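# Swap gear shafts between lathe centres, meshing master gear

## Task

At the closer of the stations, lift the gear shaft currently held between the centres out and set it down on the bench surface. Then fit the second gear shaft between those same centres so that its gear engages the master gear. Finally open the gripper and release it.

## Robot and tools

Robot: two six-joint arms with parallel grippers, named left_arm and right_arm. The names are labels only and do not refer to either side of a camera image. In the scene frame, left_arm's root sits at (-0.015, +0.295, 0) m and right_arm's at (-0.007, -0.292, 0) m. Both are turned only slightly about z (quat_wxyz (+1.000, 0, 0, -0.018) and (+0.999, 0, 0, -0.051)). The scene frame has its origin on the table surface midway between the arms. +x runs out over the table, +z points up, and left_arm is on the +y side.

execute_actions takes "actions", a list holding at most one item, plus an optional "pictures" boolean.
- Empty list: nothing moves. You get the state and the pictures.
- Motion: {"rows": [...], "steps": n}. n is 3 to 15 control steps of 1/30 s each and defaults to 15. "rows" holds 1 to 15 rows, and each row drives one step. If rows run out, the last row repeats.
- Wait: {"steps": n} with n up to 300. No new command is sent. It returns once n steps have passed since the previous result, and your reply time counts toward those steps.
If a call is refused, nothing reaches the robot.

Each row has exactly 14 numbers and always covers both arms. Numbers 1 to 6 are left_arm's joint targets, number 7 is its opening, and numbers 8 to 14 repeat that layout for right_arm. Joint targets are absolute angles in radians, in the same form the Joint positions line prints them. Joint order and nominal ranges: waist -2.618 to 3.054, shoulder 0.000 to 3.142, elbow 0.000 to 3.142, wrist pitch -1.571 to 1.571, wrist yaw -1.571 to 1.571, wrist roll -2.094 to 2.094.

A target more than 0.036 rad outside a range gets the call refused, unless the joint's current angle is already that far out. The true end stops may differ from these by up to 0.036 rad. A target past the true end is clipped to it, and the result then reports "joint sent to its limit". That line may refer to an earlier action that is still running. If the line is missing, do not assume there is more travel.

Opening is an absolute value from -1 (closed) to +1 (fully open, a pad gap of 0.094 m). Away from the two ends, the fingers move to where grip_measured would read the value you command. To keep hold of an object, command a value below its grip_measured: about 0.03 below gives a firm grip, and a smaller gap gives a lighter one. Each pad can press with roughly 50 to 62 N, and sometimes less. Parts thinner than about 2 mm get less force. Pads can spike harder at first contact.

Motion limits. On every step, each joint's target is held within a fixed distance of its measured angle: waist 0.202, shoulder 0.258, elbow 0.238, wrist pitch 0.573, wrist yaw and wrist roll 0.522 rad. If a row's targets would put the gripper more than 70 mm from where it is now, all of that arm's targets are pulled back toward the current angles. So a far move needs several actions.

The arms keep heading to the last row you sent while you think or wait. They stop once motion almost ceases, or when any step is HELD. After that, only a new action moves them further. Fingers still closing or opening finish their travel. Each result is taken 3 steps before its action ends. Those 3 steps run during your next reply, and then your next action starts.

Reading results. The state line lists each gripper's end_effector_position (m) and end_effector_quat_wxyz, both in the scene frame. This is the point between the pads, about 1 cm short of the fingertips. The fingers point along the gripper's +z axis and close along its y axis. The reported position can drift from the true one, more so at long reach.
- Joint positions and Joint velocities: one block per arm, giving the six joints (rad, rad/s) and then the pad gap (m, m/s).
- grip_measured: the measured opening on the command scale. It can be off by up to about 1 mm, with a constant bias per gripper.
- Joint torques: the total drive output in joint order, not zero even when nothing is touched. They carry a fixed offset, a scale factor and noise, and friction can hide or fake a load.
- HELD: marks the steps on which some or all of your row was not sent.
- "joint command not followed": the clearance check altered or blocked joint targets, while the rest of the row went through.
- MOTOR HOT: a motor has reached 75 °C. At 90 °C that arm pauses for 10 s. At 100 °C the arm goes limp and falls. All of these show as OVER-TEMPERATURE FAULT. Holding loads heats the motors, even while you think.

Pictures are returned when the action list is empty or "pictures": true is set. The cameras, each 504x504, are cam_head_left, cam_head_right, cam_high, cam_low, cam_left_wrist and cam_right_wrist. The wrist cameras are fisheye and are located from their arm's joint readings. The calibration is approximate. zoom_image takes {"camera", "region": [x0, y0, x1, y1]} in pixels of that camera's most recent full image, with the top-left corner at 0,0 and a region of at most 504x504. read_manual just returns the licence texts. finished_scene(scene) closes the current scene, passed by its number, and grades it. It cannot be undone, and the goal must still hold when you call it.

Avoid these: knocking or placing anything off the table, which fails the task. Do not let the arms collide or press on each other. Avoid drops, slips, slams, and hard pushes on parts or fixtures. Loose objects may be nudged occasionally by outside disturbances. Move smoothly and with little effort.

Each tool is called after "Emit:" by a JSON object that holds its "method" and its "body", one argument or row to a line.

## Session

Emit:
{"method": "execute_actions", "body": {
  "actions": []
}}

Scene clock: 0.00 s of 6800.00 s.
left_arm: end_effector_position=(+0.4441, +0.5516, +0.3535) grip_measured=+1.000 end_effector_quat_wxyz=(+0.360, -0.061, +0.857, +0.365) | right_arm: end_effector_position=(+0.1804, +0.0867, +0.1667) grip_measured=+1.000 end_effector_quat_wxyz=(-0.275, +0.867, -0.338, -0.241)
Joint positions: left_arm=[ 0.4    1.851  2.03  -0.731 -0.434  0.467  0.094] | right_arm=[ 0.958  1.758  1.452 -0.84  -0.637 -1.401  0.094]
Joint velocities: left_arm=[ 0.017 -0.022 -0.017 -0.007 -0.066 -0.066  0.   ] | right_arm=[-0.007 -0.007  0.002 -0.007  0.007 -0.022  0.   ]
Joint torques (N m, as the arm reports them, + toward a larger angle): no reading
Motor temperatures (°C, as the motors report them): left_arm=[25 27 25 29 28 27] | right_arm=[24 25 28 29 27 25]
camera_calibration (this result's frames):
cam_left_wrist: T_world_to_cam=[[0.202675, -0.684514, -0.70026, 0.534936], [-0.969581, -0.0400523, -0.241472, 0.585365], [0.137244, 0.727899, -0.671809, -0.10892], [0, 0, 0, 1]] pos_world=[0.474089, 0.468899, 0.44277]
cam_right_wrist: T_world_to_cam=[[0.88937, 0.449375, 0.0841537, -0.206215], [0.447592, -0.893341, 0.0400477, -0.0110972], [0.0931743, 0.00204925, -0.995648, 0.262723], [0, 0, 0, 1]] pos_world=[0.16389, 0.0822162, 0.279378]

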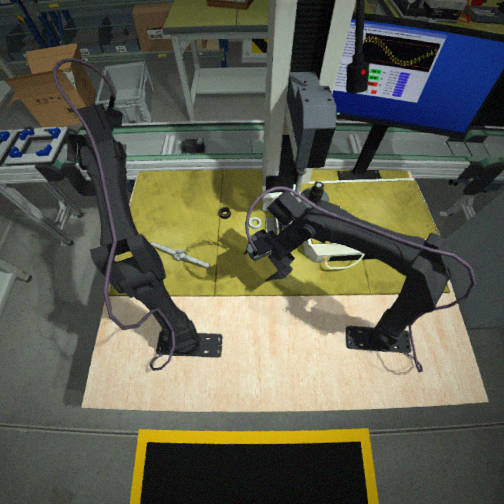

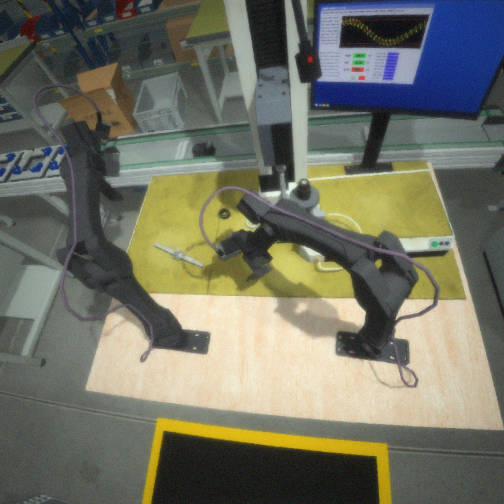

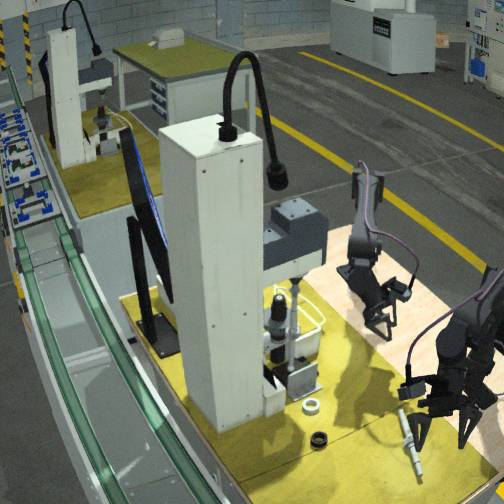

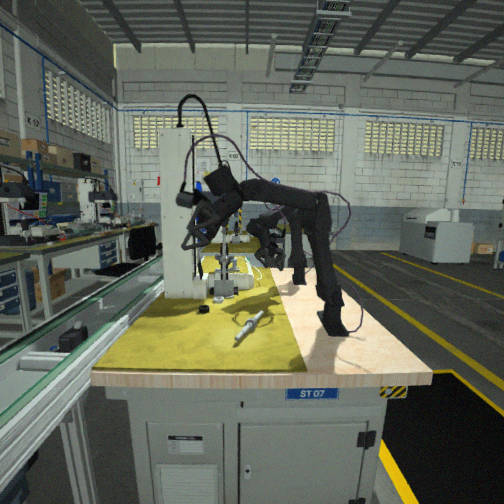

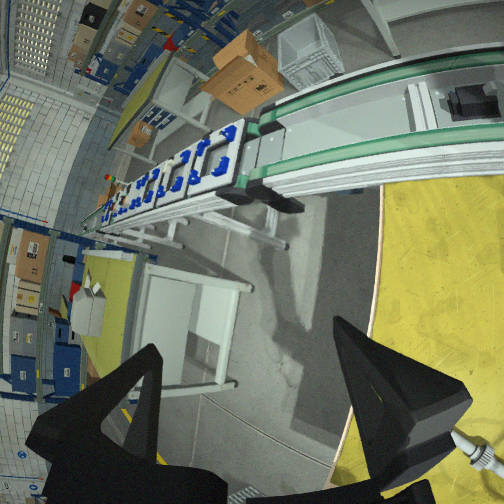

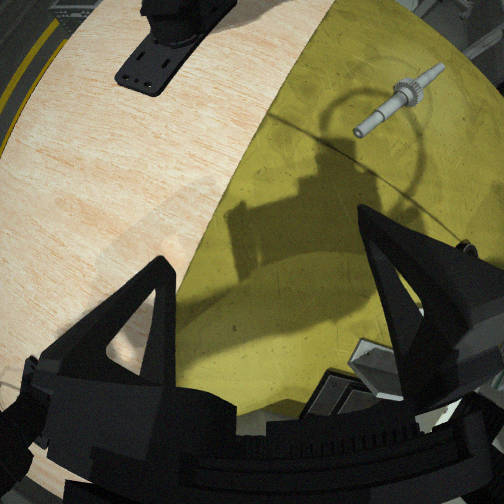

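Retract both first.

Emit:
{"method": "execute_actions", "body": {
  "actions": [
    {"rows":[[0.4,1.4,0.75,0.6,0,0,0,0.958,0.8,0.9,-1.1,-0.2,0,1]],"steps":15}
  ]
}}

Emit:
{"method": "execute_actions", "body": {
  "actions": [
    {"steps":25}
  ]
}}

Emit:
{"method": "execute_actions", "body": {
  "actions": [
    {"rows":[[-0.1,1.4,0.75,0.6,0,0,0,-0.3,0.8,0.9,-1.1,-0.2,0,1]],"steps":15}
  ]
}}

Emit:
{"method": "execute_actions", "body": {
  "actions": [
    {"rows":[[-0.62,1.5,0.8,0.58,0,0,0,-0.3,0.8,0.9,-1.1,-0.2,0,1]],"steps":15}
  ]
}}

Emit:
{"method": "execute_actions", "body": {
  "actions": [
    {"rows":[[-0.624,1.613,0.886,0.58,0.009,-0.007,0,-0.3,0.8,0.9,-1.1,-0.2,0,1]],"steps":15}
  ]
}}

Emit:
{"method": "execute_actions", "body": {
  "actions": [
    {"steps":15}
  ],
  "pictures": true
}}

Scene clock: 0.53 s of 6800.00 s.
left_arm: end_effector_position=(+0.4164, +0.4759, +0.4594) grip_measured=+0.001 end_effector_quat_wxyz=(+0.735, -0.121, +0.639, +0.193) | right_arm: end_effector_position=(+0.1011, -0.0994, +0.1511) grip_measured=+1.000 end_effector_quat_wxyz=(+0.168, -0.610, +0.758, +0.158)
Joint positions: left_arm=[ 0.402  1.397  1.325  0.227 -0.076  0.082  0.047] | right_arm=[ 0.959  0.979  0.888 -1.082 -0.247 -0.449  0.094]
Joint velocities: left_arm=[-0.022 -0.735 -1.971  3.201  0.447 -0.491  0.   ] | right_arm=[-0.002 -2.493 -0.076 -0.33   0.315  2.821  0.   ]
Joint torques (N m, as the arm reports them, + toward a larger angle): left_arm=[-0.13 -2.85  3.6   0.82  0.08 -0.04] | right_arm=[-0.1  -3.46  9.2   1.43 -0.24  0.03]
Motor temperatures (°C, as the motors report them): left_arm=[25 27 25 30 28 27] | right_arm=[24 25 29 29 27 25]
Steps of this call (steps 1 to 4: nothing new was sent; steps 5 to 16: the first 12 steps of this action). Readings (joint positions):
5: left_arm=[0.402 1.833 1.998 -0.682 -0.399 0.427] | right_arm=[0.959 1.738 1.428 -0.833 -0.598 -1.351]
6: left_arm=[0.402 1.802 1.939 -0.611 -0.352 0.377] | right_arm=[0.959 1.695 1.376 -0.843 -0.542 -1.284]
8: left_arm=[0.402 1.729 1.829 -0.489 -0.273 0.297] | right_arm=[0.959 1.585 1.259 -0.896 -0.452 -1.151]
12: left_arm=[0.402 1.561 1.616 -0.222 -0.167 0.181] | right_arm=[0.959 1.318 1.012 -0.978 -0.327 -0.844]
16: the state above

Scene clock: 1.37 s of 6800.00 s.
left_arm: end_effector_position=(+0.4079, +0.4604, +0.2454) grip_measured=+0.001 end_effector_quat_wxyz=(+0.658, -0.135, +0.729, +0.130) | right_arm: end_effector_position=(+0.1011, -0.1101, +0.1906) grip_measured=+1.000 end_effector_quat_wxyz=(+0.224, -0.425, +0.852, +0.210)
Joint positions: left_arm=[ 0.402  1.418  0.729  0.589 -0.012  0.01   0.047] | right_arm=[ 0.959  0.794  0.905 -1.09  -0.207 -0.006  0.094]
Joint velocities: left_arm=[ 0.017 -0.022 -0.007  0.022 -0.022 -0.037 -0.   ] | right_arm=[-0.017 -0.002 -0.007 -0.022 -0.007  0.007  0.   ]
Joint torques (N m, as the arm reports them, + toward a larger angle): left_arm=[-0.21 -8.49  7.58  2.17  0.11 -0.02] | right_arm=[-0.11 -0.08  7.14  1.41 -0.06  0.05]
Motor temperatures (°C, as the motors report them): left_arm=[25 27 25 30 28 27] | right_arm=[24 25 29 29 27 25]
Kept back: nothing.
Steps of this call (steps 1 to 3: the last 3 steps of your previous action; steps 4 to 25: the robot went on to your last target). Readings (joint positions):
1: left_arm=[0.402 1.378 1.259 0.324 -0.063 0.067] | right_arm=[0.959 0.900 0.889 -1.088 -0.238 -0.361]
2: left_arm=[0.402 1.369 1.193 0.401 -0.052 0.055] | right_arm=[0.959 0.838 0.895 -1.088 -0.232 -0.289]
4: left_arm=[0.402 1.368 1.067 0.488 -0.039 0.041] | right_arm=[0.959 0.785 0.905 -1.088 -0.224 -0.186]
8: left_arm=[0.402 1.386 0.824 0.537 -0.025 0.025] | right_arm=[0.959 0.793 0.905 -1.090 -0.213 -0.078]
25: the state above

Scene clock: 1.77 s of 6800.00 s.
left_arm: end_effector_position=(+0.4342, +0.2269, +0.2459) grip_measured=+0.001 end_effector_quat_wxyz=(+0.670, +0.060, +0.738, -0.051) | right_arm: end_effector_position=(+0.2006, -0.2515, +0.1904) grip_measured=+1.000 end_effector_quat_wxyz=(+0.289, -0.039, +0.951, +0.099)
Joint positions: left_arm=[-0.113  1.418  0.729  0.591  0.009  0.007  0.047] | right_arm=[ 0.119  0.794  0.905 -1.091 -0.203 -0.003  0.094]
Joint velocities: left_arm=[ 0.012 -0.002 -0.017  0.022 -0.037 -0.051  0.001] | right_arm=[-2.122 -0.002  0.017  0.037  0.007 -0.051  0.   ]
Joint torques (N m, as the arm reports them, + toward a larger angle): left_arm=[ 1.12 -8.52  7.59  2.21 -0.06 -0.04] | right_arm=[-0.06 -0.07  7.06  1.36 -0.07  0.06]
Motor temperatures (°C, as the motors report them): left_arm=[25 27 25 30 28 27] | right_arm=[24 25 29 29 27 25]
Steps of this call (steps 1 to 12: the first 12 steps of this action). Readings (joint positions):
1: left_arm=[0.383 1.418 0.729 0.590 -0.023 0.008] | right_arm=[0.926 0.794 0.905 -1.091 -0.220 -0.007]
2: left_arm=[0.339 1.418 0.729 0.590 -0.030 0.007] | right_arm=[0.854 0.794 0.905 -1.091 -0.221 -0.007]
4: left_arm=[0.218 1.418 0.729 0.590 -0.027 0.007] | right_arm=[0.707 0.794 0.905 -1.091 -0.214 -0.005]
8: left_arm=[-0.032 1.418 0.729 0.590 -0.013 0.007] | right_arm=[0.413 0.794 0.905 -1.091 -0.207 -0.004]
12: the state above

Scene clock: 2.27 s of 6800.00 s.
left_arm: end_effector_position=(+0.3515, +0.0019, +0.2323) grip_measured=+0.001 end_effector_quat_wxyz=(+0.621, +0.253, +0.708, -0.219) | right_arm: end_effector_position=(+0.1990, -0.3393, +0.1901) grip_measured=+1.000 end_effector_quat_wxyz=(+0.302, +0.158, +0.939, +0.033)
Joint positions: left_arm=[-0.636  1.492  0.771  0.59   0.011  0.006  0.047] | right_arm=[-0.29   0.794  0.905 -1.091 -0.192 -0.001  0.094]
Joint velocities: left_arm=[ 0.007 -0.012 -0.007  0.022  0.022  0.066 -0.   ] | right_arm=[-0.007 -0.002  0.002  0.051 -0.022 -0.007  0.   ]
Joint torques (N m, as the arm reports them, + toward a larger angle): left_arm=[ 1.53 -6.88  7.98  1.99 -0.14 -0.04] | right_arm=[-0.93 -0.08  7.12  1.41 -0.2   0.03]
Motor temperatures (°C, as the motors report them): left_arm=[25 27 25 30 28 27] | right_arm=[24 25 29 29 27 25]
Steps of this call (steps 1 to 3: the last 3 steps of your previous action; steps 4 to 15: the first 12 steps of this action). Readings (joint positions):
4: left_arm=[-0.129 1.424 0.734 0.592 -0.006 0.006] | right_arm=[-0.174 0.794 0.905 -1.091 -0.201 -0.002]
5: left_arm=[-0.171 1.438 0.746 0.592 -0.015 0.006] | right_arm=[-0.234 0.794 0.905 -1.091 -0.196 -0.002]
7: left_arm=[-0.288 1.468 0.766 0.592 -0.015 0.006] | right_arm=[-0.283 0.794 0.905 -1.091 -0.191 -0.001]
11: left_arm=[-0.536 1.492 0.771 0.590 -0.009 0.006] | right_arm=[-0.290 0.794 0.905 -1.091 -0.191 -0.001]
15: the state above

Scene clock: 2.77 s of 6800.00 s.
left_arm: end_effector_position=(+0.3740, -0.0121, +0.2216) grip_measured=+0.001 end_effector_quat_wxyz=(+0.612, +0.252, +0.718, -0.215) | right_arm: end_effector_position=(+0.1991, -0.3392, +0.1901) grip_measured=+1.000 end_effector_quat_wxyz=(+0.302, +0.158, +0.939, +0.033)
Joint positions: left_arm=[-0.63   1.606  0.862  0.586  0.01   0.002  0.047] | right_arm=[-0.29   0.794  0.905 -1.091 -0.192 -0.001  0.094]
Joint velocities: left_arm=[-0.022  0.007 -0.022  0.037 -0.022  0.022  0.001] | right_arm=[-0.002 -0.002  0.002 -0.007 -0.066 -0.081  0.   ]
Joint torques (N m, as the arm reports them, + toward a larger angle): left_arm=[ 0.59 -8.23  7.67  2.03 -0.01 -0.05] | right_arm=[-0.95 -0.08  7.12  1.41 -0.21  0.03]
Motor temperatures (°C, as the motors report them): left_arm=[25 27 25 31 28 27] | right_arm=[24 25 29 29 27 25]
Steps of this call (steps 1 to 3: the last 3 steps of your previous action; steps 4 to 15: the first 12 steps of this action). Readings (joint positions):
4: left_arm=[-0.630 1.503 0.782 0.588 0.010 0.005] | right_arm=[-0.290 0.794 0.905 -1.091 -0.192 -0.001]
5: left_arm=[-0.630 1.530 0.810 0.588 0.010 0.005] | right_arm=[-0.290 0.794 0.905 -1.091 -0.192 -0.001]
7: left_arm=[-0.630 1.581 0.855 0.590 0.010 0.003] | right_arm=[-0.290 0.794 0.905 -1.091 -0.192 -0.001]
11: left_arm=[-0.630 1.606 0.862 0.586 0.010 0.003] | right_arm=[-0.290 0.794 0.905 -1.091 -0.192 -0.001]
15: the state above

Scene clock: 3.27 s of 6800.00 s.
left_arm: end_effector_position=(+0.3740, -0.0121, +0.2216) grip_measured=+0.001 end_effector_quat_wxyz=(+0.612, +0.252, +0.718, -0.215) | right_arm: end_effector_position=(+0.1991, -0.3392, +0.1901) grip_measured=+1.000 end_effector_quat_wxyz=(+0.302, +0.158, +0.939, +0.033)
Joint positions: left_arm=[-0.63   1.606  0.862  0.586  0.01   0.002  0.047] | right_arm=[-0.29   0.794  0.905 -1.091 -0.192 -0.001  0.094]
Joint velocities: left_arm=[ 0.012 -0.017 -0.012  0.007 -0.007  0.051 -0.   ] | right_arm=[ 0.012 -0.012  0.007 -0.022 -0.007 -0.007  0.   ]
Joint torques (N m, as the arm reports them, + toward a larger angle): left_arm=[ 0.51 -8.12  7.76  2.02 -0.02 -0.07] | right_arm=[-0.94 -0.09  7.12  1.41 -0.21  0.03]
Motor temperatures (°C, as the motors report them): left_arm=[25 28 25 31 28 27] | right_arm=[24 25 29 29 27 25]
Kept back: nothing.
Steps of this call (steps 1 to 3: the last 3 steps of your previous action; steps 4 to 15: the robot went on to your last target). Readings (joint positions):
1: left_arm=[-0.630 1.606 0.862 0.586 0.010 0.002] | right_arm=[-0.290 0.794 0.905 -1.091 -0.192 -0.001]
2: left_arm=[-0.630 1.606 0.862 0.586 0.010 0.002] | right_arm=[-0.290 0.794 0.905 -1.091 -0.192 -0.001]
4: left_arm=[-0.630 1.606 0.862 0.586 0.010 0.002] | right_arm=[-0.290 0.794 0.905 -1.091 -0.192 -0.001]
8: left_arm=[-0.630 1.606 0.862 0.586 0.010 0.002] | right_arm=[-0.290 0.794 0.905 -1.091 -0.192 -0.001]
15: the state above
All arms were judged still, so your last target was given up. Only a new action makes them travel on or press farther. Fingers that are still opening or closing keep moving.
camera_calibration (this result's frames):
cam_left_wrist: T_world_to_cam=[[-0.644559, -0.737006, -0.203387, 0.277023], [-0.347898, 0.519612, -0.780365, 0.356631], [0.680816, -0.432234, -0.591323, -0.0128178], [0, 0, 0, 1]] pos_world=[0.311355, 0.0133173, 0.327066]
cam_right_wrist: T_world_to_cam=[[-0.501359, -0.792094, -0.348175, -0.0954806], [-0.864716, 0.444709, 0.233452, 0.27747], [-0.0300799, 0.418116, -0.907896, 0.434122], [0, 0, 0, 1]] pos_world=[0.205121, -0.380536, 0.296118]

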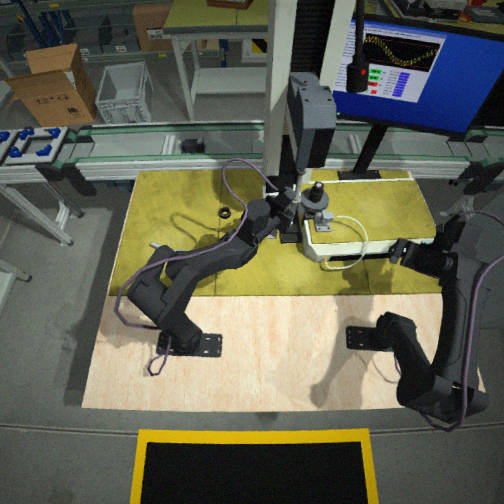

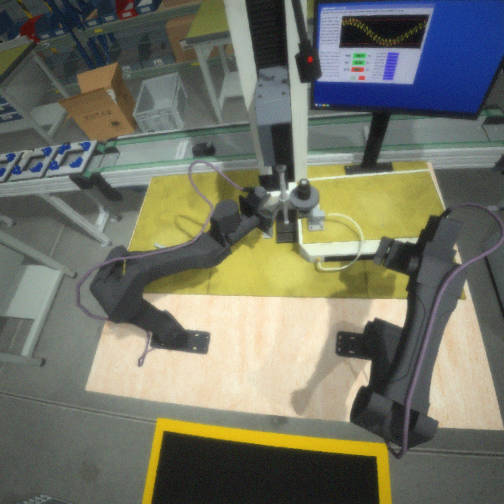

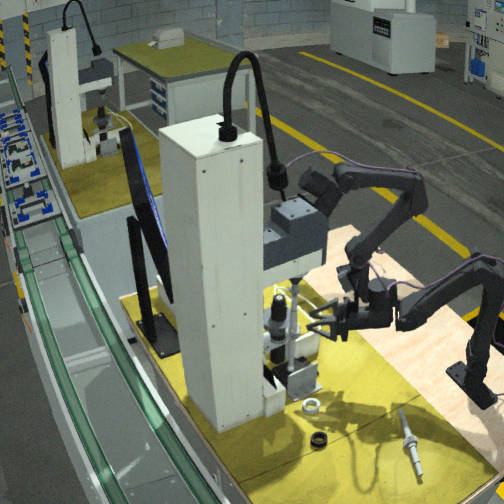

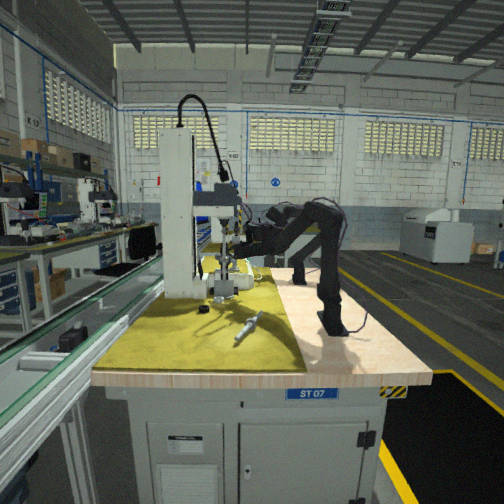

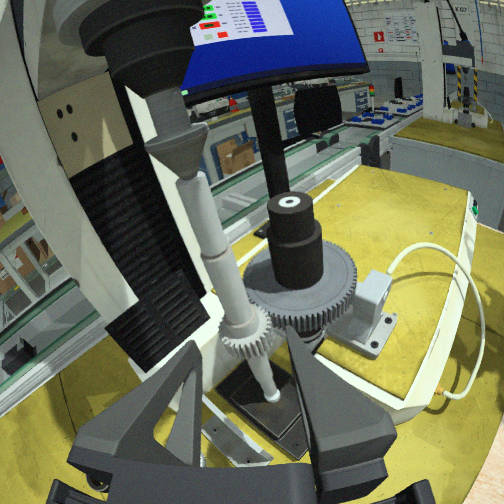

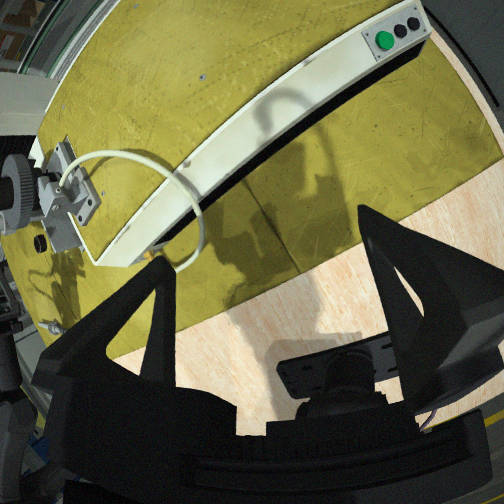

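Emit:
{"method": "execute_actions", "body": {
  "actions": [
    {"rows":[[-0.61,1.785,1.015,0.79,0,0,0,-0.3,0.8,0.9,-1.1,-0.2,0,1]],"steps":15}
  ]
}}

Emit:
{"method": "execute_actions", "body": {
  "actions": [
    {"rows":[[-0.62,1.785,1.015,0.79,0,0,-0.9,-0.3,0.8,0.9,-1.1,-0.2,0,1]],"steps":15}
  ],
  "pictures": true
}}

Scene clock: 3.77 s of 6800.00 s.
left_arm: end_effector_position=(+0.4121, -0.0343, +0.2397) grip_measured=+0.001 end_effector_quat_wxyz=(+0.661, +0.234, +0.676, -0.227) | right_arm: end_effector_position=(+0.1991, -0.3392, +0.1901) grip_measured=+1.000 end_effector_quat_wxyz=(+0.302, +0.158, +0.939, +0.033)
Joint positions: left_arm=[-0.619  1.783  0.994  0.767  0.009  0.002  0.047] | right_arm=[-0.29   0.794  0.905 -1.091 -0.192 -0.001  0.094]
Joint velocities: left_arm=[-0.007  0.012 -0.007  0.198 -0.007 -0.037 -0.001] | right_arm=[-0.007  0.012  0.007  0.022 -0.022 -0.007  0.   ]
Joint torques (N m, as the arm reports them, + toward a larger angle): left_arm=[  0.83 -10.58   7.5    2.1   -0.08   0.  ] | right_arm=[-0.95 -0.07  7.11  1.41 -0.21  0.02]
Motor temperatures (°C, as the motors report them): left_arm=[25 28 25 31 28 27] | right_arm=[24 25 29 29 27 25]
Steps of this call (steps 1 to 3: nothing new was sent; steps 4 to 15: the first 12 steps of this action). Readings (joint positions):
4: left_arm=[-0.629 1.625 0.876 0.604 0.010 0.002] | right_arm=[-0.290 0.794 0.905 -1.091 -0.192 -0.001]
5: left_arm=[-0.628 1.669 0.916 0.642 0.010 0.002] | right_arm=[-0.290 0.794 0.905 -1.091 -0.192 -0.001]
7: left_arm=[-0.623 1.747 0.983 0.703 0.010 0.002] | right_arm=[-0.290 0.794 0.905 -1.091 -0.192 -0.001]
11: left_arm=[-0.619 1.783 0.994 0.741 0.009 0.002] | right_arm=[-0.290 0.794 0.905 -1.091 -0.192 -0.001]
15: the state above

Scene clock: 4.27 s of 6800.00 s.
left_arm: end_effector_position=(+0.4111, -0.0361, +0.2427) grip_measured=-0.656 end_effector_quat_wxyz=(+0.664, +0.233, +0.671, -0.232) | right_arm: end_effector_position=(+0.1991, -0.3392, +0.1901) grip_measured=+1.000 end_effector_quat_wxyz=(+0.302, +0.158, +0.939, +0.033)
Joint positions: left_arm=[-0.621  1.783  0.995  0.778  0.014 -0.002  0.016] | right_arm=[-0.29   0.794  0.905 -1.091 -0.192 -0.001  0.094]
Joint velocities: left_arm=[ 0.007  0.002 -0.012 -0.051  0.051 -0.007 -0.001] | right_arm=[ 0.007 -0.017 -0.007 -0.037  0.051  0.007  0.   ]
Joint torques (N m, as the arm reports them, + toward a larger angle): left_arm=[  0.11 -10.59   7.31   2.2   -0.16   0.03] | right_arm=[-0.94 -0.06  7.12  1.41 -0.21  0.02]
Motor temperatures (°C, as the motors report them): left_arm=[25 28 25 31 28 27] | right_arm=[24 25 29 29 27 25]
Steps of this call (steps 1 to 3: the last 3 steps of your previous action; steps 4 to 15: the first 12 steps of this action). Readings (joint positions):
4: left_arm=[-0.619 1.783 0.994 0.777 0.009 0.002] | right_arm=[-0.290 0.794 0.905 -1.091 -0.192 -0.001]
5: left_arm=[-0.619 1.783 0.994 0.778 0.009 0.002] | right_arm=[-0.290 0.794 0.905 -1.091 -0.192 -0.001]
7: left_arm=[-0.621 1.783 0.995 0.778 0.014 -0.000] | right_arm=[-0.290 0.794 0.905 -1.091 -0.192 -0.001]
11: left_arm=[-0.621 1.783 0.995 0.778 0.014 -0.002] | right_arm=[-0.290 0.794 0.905 -1.091 -0.192 -0.001]
15: the state above
camera_calibration (this result's frames):
cam_left_wrist: T_world_to_cam=[[-0.617233, -0.759595, -0.205034, 0.275911], [-0.256548, 0.440665, -0.860231, 0.377443], [0.743779, -0.478362, -0.466865, -0.0936856], [0, 0, 0, 1]] pos_world=[0.336815, -0.00156109, 0.337521]
cam_right_wrist: T_world_to_cam=[[-0.501359, -0.792094, -0.348175, -0.0954806], [-0.864716, 0.444709, 0.233452, 0.27747], [-0.0300799, 0.418116, -0.907896, 0.434122], [0, 0, 0, 1]] pos_world=[0.205121, -0.380536, 0.296118]

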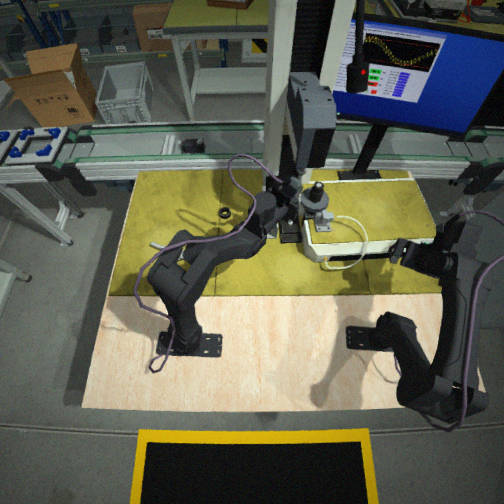

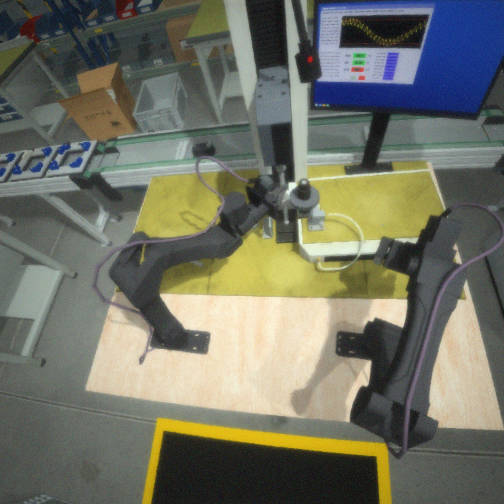

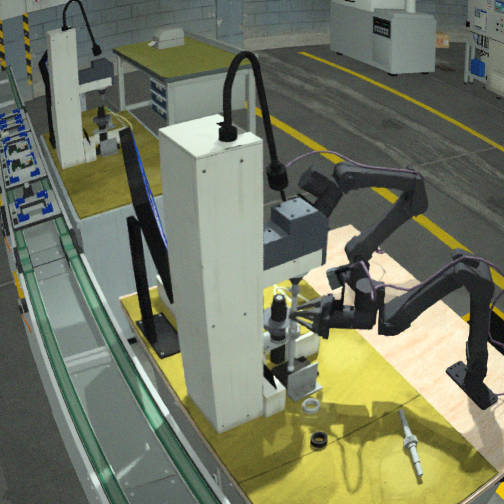

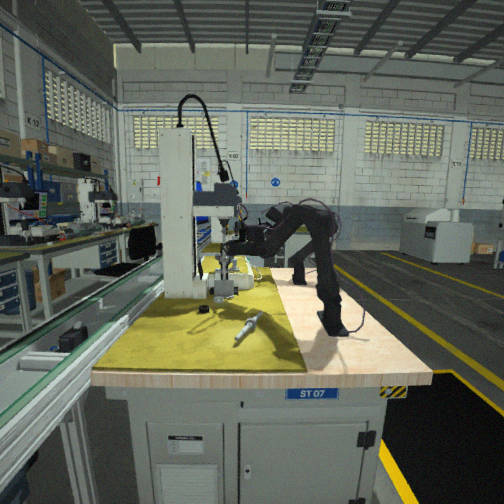

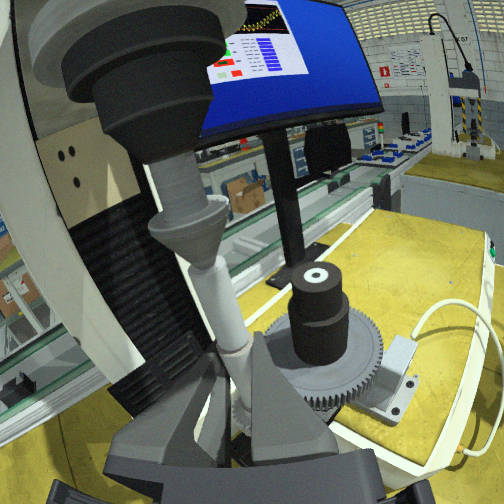

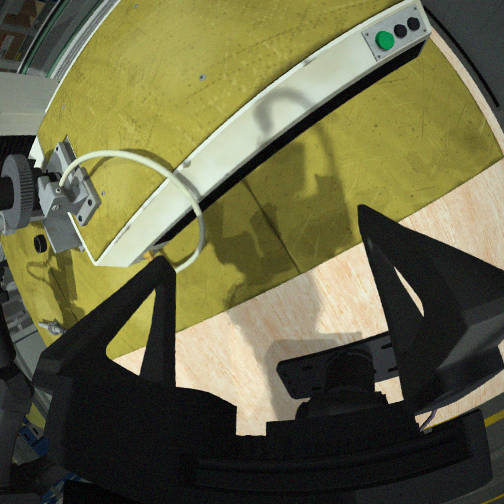

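Emit:
{"method": "execute_actions", "body": {
  "actions": [
    {"rows":[[-0.615,1.62,0.925,0.85,0,0,-0.9,-0.3,0.8,0.9,-1.1,-0.2,0,1]],"steps":15}
  ]
}}

Emit:
{"method": "execute_actions", "body": {
  "actions": [
    {"rows":[[-0.66,1.2,0.9,0.3,0,0,-0.9,-0.3,0.8,0.9,-1.1,-0.2,0,1]],"steps":15}
  ]
}}

Emit:
{"method": "execute_actions", "body": {
  "actions": [
    {"rows":[[-0.7,1.2,1.2,-0.9,0,0,-0.9,-0.3,0.8,0.9,-1.1,-0.2,0,1]],"steps":15}
  ]
}}

Emit:
{"method": "execute_actions", "body": {
  "actions": [
    {"steps":15}
  ]
}}

Emit:
{"method": "execute_actions", "body": {
  "actions": [
    {"rows":[[-0.7,1.75,1.4,-1.2,0,0,-0.9,-0.3,0.8,0.9,-1.1,-0.2,0,1]],"steps":15}
  ]
}}

Emit:
{"method": "execute_actions", "body": {
  "actions": [
    {"steps":20}
  ],
  "pictures": true
}}

Scene clock: 4.80 s of 6800.00 s.
left_arm: end_effector_position=(+0.3911, -0.0200, +0.2568) grip_measured=-0.656 end_effector_quat_wxyz=(+0.668, +0.231, +0.668, -0.233) | right_arm: end_effector_position=(+0.1991, -0.3392, +0.1901) grip_measured=+1.000 end_effector_quat_wxyz=(+0.302, +0.158, +0.939, +0.033)
Joint positions: left_arm=[-0.621  1.67   0.913  0.757  0.011 -0.003  0.016] | right_arm=[-0.29   0.794  0.905 -1.091 -0.192 -0.001  0.094]
Joint velocities: left_arm=[ 0.007 -0.012  0.002 -0.125 -0.007  0.037 -0.   ] | right_arm=[ 0.017  0.007  0.002 -0.007  0.051 -0.037  0.   ]
Joint torques (N m, as the arm reports them, + toward a larger angle): left_arm=[  0.54 -13.97   6.8    3.25  -0.12   0.06] | right_arm=[-0.95 -0.07  7.12  1.41 -0.21  0.02]
Motor temperatures (°C, as the motors report them): left_arm=[25 28 25 31 28 27] | right_arm=[24 25 29 29 27 25]
Steps of this call (steps 1 to 3: the last 3 steps of your previous action; step 4: the robot went on to your last target; steps 5 to 16: the first 12 steps of this action). Readings (joint positions):
5: left_arm=[-0.621 1.773 0.989 0.779 0.014 -0.002] | right_arm=[-0.290 0.794 0.905 -1.091 -0.192 -0.001]
6: left_arm=[-0.621 1.761 0.978 0.774 0.012 -0.003] | right_arm=[-0.290 0.794 0.905 -1.091 -0.192 -0.001]
8: left_arm=[-0.621 1.715 0.933 0.769 0.012 -0.003] | right_arm=[-0.290 0.794 0.905 -1.091 -0.192 -0.001]
12: left_arm=[-0.621 1.671 0.913 0.763 0.011 -0.003] | right_arm=[-0.290 0.794 0.905 -1.091 -0.192 -0.001]
16: the state above

Scene clock: 5.30 s of 6800.00 s.
left_arm: end_effector_position=(+0.3160, +0.0234, +0.3085) grip_measured=-0.656 end_effector_quat_wxyz=(+0.628, +0.251, +0.701, -0.227) | right_arm: end_effector_position=(+0.1991, -0.3392, +0.1901) grip_measured=+1.000 end_effector_quat_wxyz=(+0.302, +0.158, +0.939, +0.033)
Joint positions: left_arm=[-0.652  1.226  0.859  0.259  0.003 -0.003  0.016] | right_arm=[-0.29   0.794  0.905 -1.091 -0.192 -0.001  0.094]
Joint velocities: left_arm=[-0.012 -0.149 -0.012 -0.007  0.022  0.037  0.001] | right_arm=[ 0.002 -0.012 -0.002  0.066  0.007 -0.037  0.   ]
Joint torques (N m, as the arm reports them, + toward a larger angle): left_arm=[-0.85 -6.82  9.26  2.54 -0.05  0.05] | right_arm=[-0.95 -0.07  7.11  1.41 -0.21  0.02]
Motor temperatures (°C, as the motors report them): left_arm=[25 28 25 32 28 27] | right_arm=[24 25 29 30 27 25]
Steps of this call (steps 1 to 3: the last 3 steps of your previous action; steps 4 to 15: the first 12 steps of this action). Readings (joint positions):
4: left_arm=[-0.624 1.647 0.913 0.690 0.008 -0.003] | right_arm=[-0.290 0.794 0.905 -1.091 -0.192 -0.001]
5: left_arm=[-0.629 1.596 0.903 0.581 0.004 -0.003] | right_arm=[-0.290 0.794 0.905 -1.091 -0.192 -0.001]
7: left_arm=[-0.642 1.479 0.873 0.413 0.003 -0.003] | right_arm=[-0.290 0.794 0.905 -1.091 -0.192 -0.001]
11: left_arm=[-0.652 1.305 0.859 0.272 0.003 -0.003] | right_arm=[-0.290 0.794 0.905 -1.091 -0.192 -0.001]
15: the state above

Scene clock: 5.80 s of 6800.00 s.
left_arm: end_effector_position=(+0.2338, +0.0730, +0.2177) grip_measured=-0.656 end_effector_quat_wxyz=(+0.307, +0.336, +0.882, -0.118) | right_arm: end_effector_position=(+0.1991, -0.3392, +0.1901) grip_measured=+1.000 end_effector_quat_wxyz=(+0.302, +0.158, +0.939, +0.033)
Joint positions: left_arm=[-0.694  1.227  1.167 -0.841  0.001 -0.002  0.016] | right_arm=[-0.29   0.794  0.905 -1.091 -0.192 -0.001  0.094]
Joint velocities: left_arm=[ 0.012  0.002 -0.012 -1.077 -0.022  0.022 -0.   ] | right_arm=[-0.002 -0.002 -0.017  0.007 -0.037  0.066  0.   ]
Joint torques (N m, as the arm reports them, + toward a larger angle): left_arm=[-0.64 -7.    8.32  2.62 -0.02  0.04] | right_arm=[-0.94 -0.08  7.12  1.41 -0.2   0.03]
Motor temperatures (°C, as the motors report them): left_arm=[25 28 26 32 28 27] | right_arm=[24 25 29 30 27 25]
Steps of this call (steps 1 to 3: the last 3 steps of your previous action; steps 4 to 15: the first 12 steps of this action). Readings (joint positions):
4: left_arm=[-0.656 1.224 0.891 0.156 -0.000 -0.003] | right_arm=[-0.290 0.794 0.905 -1.091 -0.192 -0.001]
5: left_arm=[-0.665 1.229 0.950 0.012 -0.004 -0.002] | right_arm=[-0.290 0.794 0.905 -1.091 -0.192 -0.001]
7: left_arm=[-0.683 1.236 1.065 -0.251 -0.003 -0.002] | right_arm=[-0.290 0.794 0.905 -1.091 -0.192 -0.001]
11: left_arm=[-0.694 1.228 1.167 -0.620 0.001 -0.002] | right_arm=[-0.290 0.794 0.905 -1.091 -0.192 -0.001]
15: the state above

Scene clock: 6.30 s of 6800.00 s.
left_arm: end_effector_position=(+0.2208, +0.0846, +0.2051) grip_measured=-0.656 end_effector_quat_wxyz=(+0.269, +0.341, +0.895, -0.103) | right_arm: end_effector_position=(+0.1991, -0.3392, +0.1901) grip_measured=+1.000 end_effector_quat_wxyz=(+0.302, +0.158, +0.939, +0.033)
Joint positions: left_arm=[-0.694  1.227  1.167 -0.928  0.001 -0.002  0.016] | right_arm=[-0.29   0.794  0.905 -1.091 -0.192 -0.001  0.094]
Joint velocities: left_arm=[-0.012 -0.002  0.007 -0.007 -0.007  0.022  0.   ] | right_arm=[-0.012  0.007  0.002  0.022 -0.007  0.11   0.   ]
Joint torques (N m, as the arm reports them, + toward a larger angle): left_arm=[-0.56 -6.7   8.15  1.66 -0.02  0.04] | right_arm=[-0.94 -0.08  7.12  1.41 -0.21  0.02]
Motor temperatures (°C, as the motors report them): left_arm=[25 28 26 32 28 27] | right_arm=[24 25 29 30 27 25]
Kept back: nothing.
Steps of this call (steps 1 to 3: the last 3 steps of your previous action; steps 4 to 15: the robot went on to your last target). Readings (joint positions):
1: left_arm=[-0.694 1.227 1.167 -0.872 0.001 -0.002] | right_arm=[-0.290 0.794 0.905 -1.091 -0.192 -0.001]
2: left_arm=[-0.694 1.227 1.167 -0.894 0.001 -0.002] | right_arm=[-0.290 0.794 0.905 -1.091 -0.192 -0.001]
4: left_arm=[-0.694 1.227 1.167 -0.917 0.001 -0.002] | right_arm=[-0.290 0.794 0.905 -1.091 -0.192 -0.001]
8: left_arm=[-0.694 1.227 1.167 -0.927 0.001 -0.002] | right_arm=[-0.290 0.794 0.905 -1.091 -0.192 -0.001]
15: the state above

Scene clock: 6.70 s of 6800.00 s.
left_arm: end_effector_position=(+0.2287, +0.0776, +0.0744) grip_measured=-0.656 end_effector_quat_wxyz=(-0.011, +0.356, +0.934, +0.004) | right_arm: end_effector_position=(+0.1991, -0.3392, +0.1901) grip_measured=+1.000 end_effector_quat_wxyz=(+0.302, +0.158, +0.939, +0.033)
Joint positions: left_arm=[-0.694  1.822  1.375 -1.147  0.001 -0.002  0.016] | right_arm=[-0.29   0.794  0.905 -1.091 -0.192 -0.001  0.094]
Joint velocities: left_arm=[-0.017 -0.105 -0.017 -0.608  0.051  0.022 -0.001] | right_arm=[ 0.027 -0.012 -0.007 -0.022 -0.081  0.037  0.   ]
Joint torques (N m, as the arm reports them, + toward a larger angle): left_arm=[ -0.55 -15.86   6.75   0.6    0.02   0.06] | right_arm=[-0.93 -0.08  7.12  1.41 -0.21  0.02]
Motor temperatures (°C, as the motors report them): left_arm=[25 28 26 32 28 27] | right_arm=[24 25 29 30 27 25]
Steps of this call (steps 1 to 12: the first 12 steps of this action). Readings (joint positions):
1: left_arm=[-0.694 1.258 1.203 -0.978 0.001 -0.002] | right_arm=[-0.290 0.794 0.905 -1.091 -0.192 -0.001]
2: left_arm=[-0.694 1.321 1.274 -1.056 0.001 -0.002] | right_arm=[-0.290 0.794 0.905 -1.091 -0.192 -0.001]
4: left_arm=[-0.694 1.468 1.369 -1.110 0.001 -0.002] | right_arm=[-0.290 0.794 0.905 -1.091 -0.192 -0.001]
8: left_arm=[-0.694 1.744 1.397 -1.102 0.001 -0.002] | right_arm=[-0.290 0.794 0.905 -1.091 -0.192 -0.001]
12: the state above

Scene clock: 7.37 s of 6800.00 s.
left_arm: end_effector_position=(+0.2261, +0.0799, +0.0842) grip_measured=-0.656 end_effector_quat_wxyz=(-0.005, +0.356, +0.935, +0.002) | right_arm: end_effector_position=(+0.1991, -0.3392, +0.1901) grip_measured=+1.000 end_effector_quat_wxyz=(+0.302, +0.158, +0.939, +0.033)
Joint positions: left_arm=[-0.694  1.789  1.375 -1.167  0.001 -0.002  0.016] | right_arm=[-0.29   0.794  0.905 -1.091 -0.192 -0.001  0.094]
Joint velocities: left_arm=[ 0.002 -0.007  0.002 -0.066  0.081 -0.066 -0.001] | right_arm=[-0.007 -0.017 -0.007 -0.051  0.022 -0.022  0.   ]
Joint torques (N m, as the arm reports them, + toward a larger angle): left_arm=[ -0.54 -13.21   6.88  -0.13  -0.01   0.04] | right_arm=[-0.94 -0.06  7.11  1.42 -0.2   0.02]
Motor temperatures (°C, as the motors report them): left_arm=[25 28 26 32 28 27] | right_arm=[24 25 29 30 27 25]
Kept back: nothing.
Steps of this call (steps 1 to 3: the last 3 steps of your previous action; steps 4 to 20: the robot went on to your last target). Readings (joint positions):
1: left_arm=[-0.694 1.815 1.375 -1.161 0.001 -0.002] | right_arm=[-0.290 0.794 0.905 -1.091 -0.192 -0.001]
2: left_arm=[-0.694 1.808 1.375 -1.166 0.001 -0.002] | right_arm=[-0.290 0.794 0.905 -1.091 -0.192 -0.001]
4: left_arm=[-0.694 1.796 1.375 -1.167 0.001 -0.002] | right_arm=[-0.290 0.794 0.905 -1.091 -0.192 -0.001]
8: left_arm=[-0.694 1.789 1.375 -1.167 0.001 -0.002] | right_arm=[-0.290 0.794 0.905 -1.091 -0.192 -0.001]
20: the state above
camera_calibration (this result's frames):
cam_left_wrist: T_world_to_cam=[[-0.805136, -0.592972, 0.0118307, 0.228215], [-0.517455, 0.712068, 0.474552, 0.0674348], [-0.28982, 0.375957, -0.880148, 0.225641], [0, 0, 0, 1]] pos_world=[0.284034, 0.00247593, 0.163896]
cam_right_wrist: T_world_to_cam=[[-0.501359, -0.792094, -0.348175, -0.0954806], [-0.864716, 0.444709, 0.233452, 0.27747], [-0.0300799, 0.418116, -0.907896, 0.434122], [0, 0, 0, 1]] pos_world=[0.205121, -0.380536, 0.296118]

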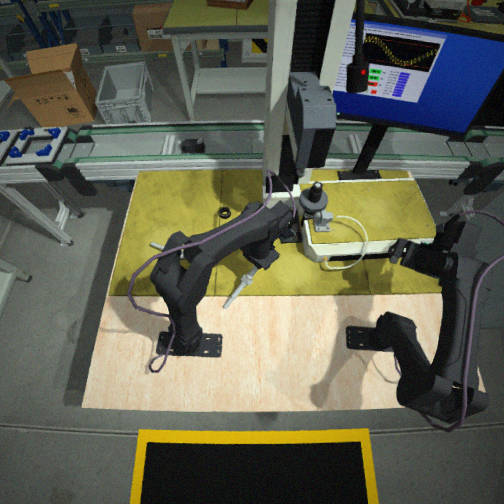

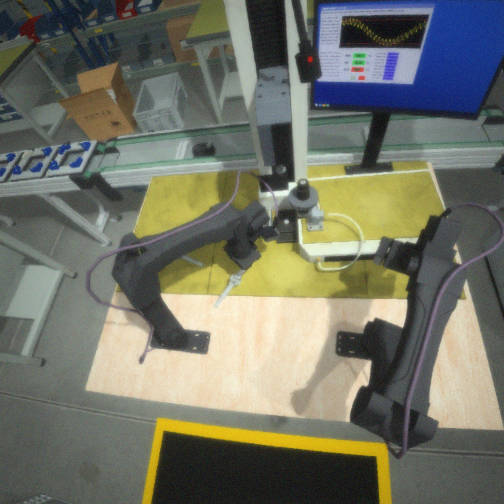

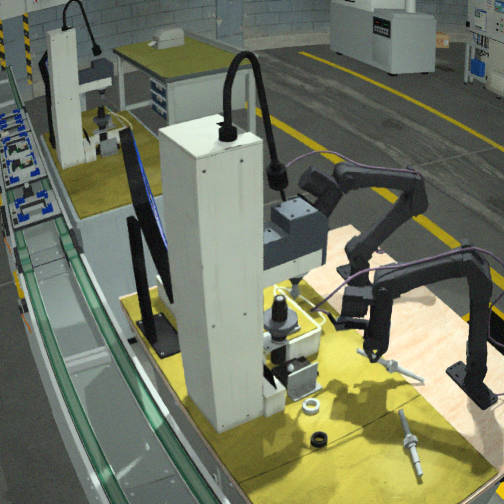

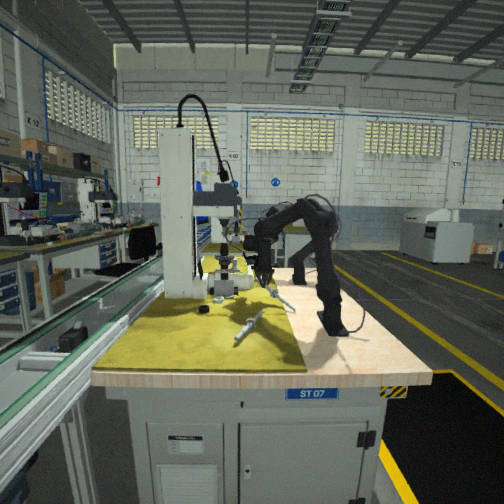

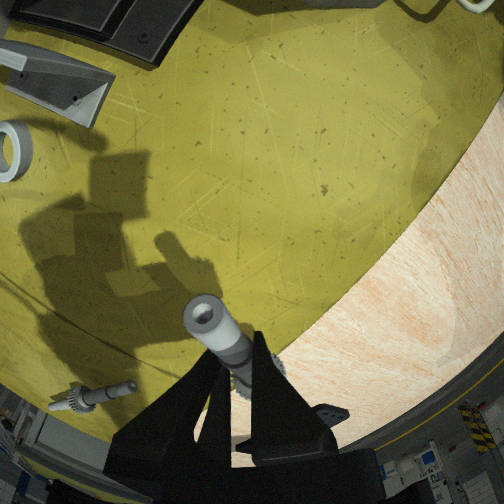

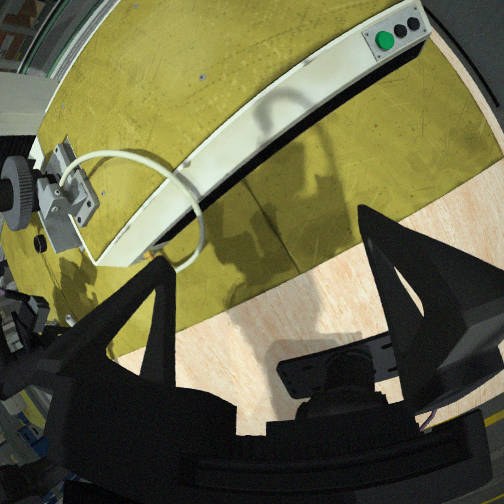

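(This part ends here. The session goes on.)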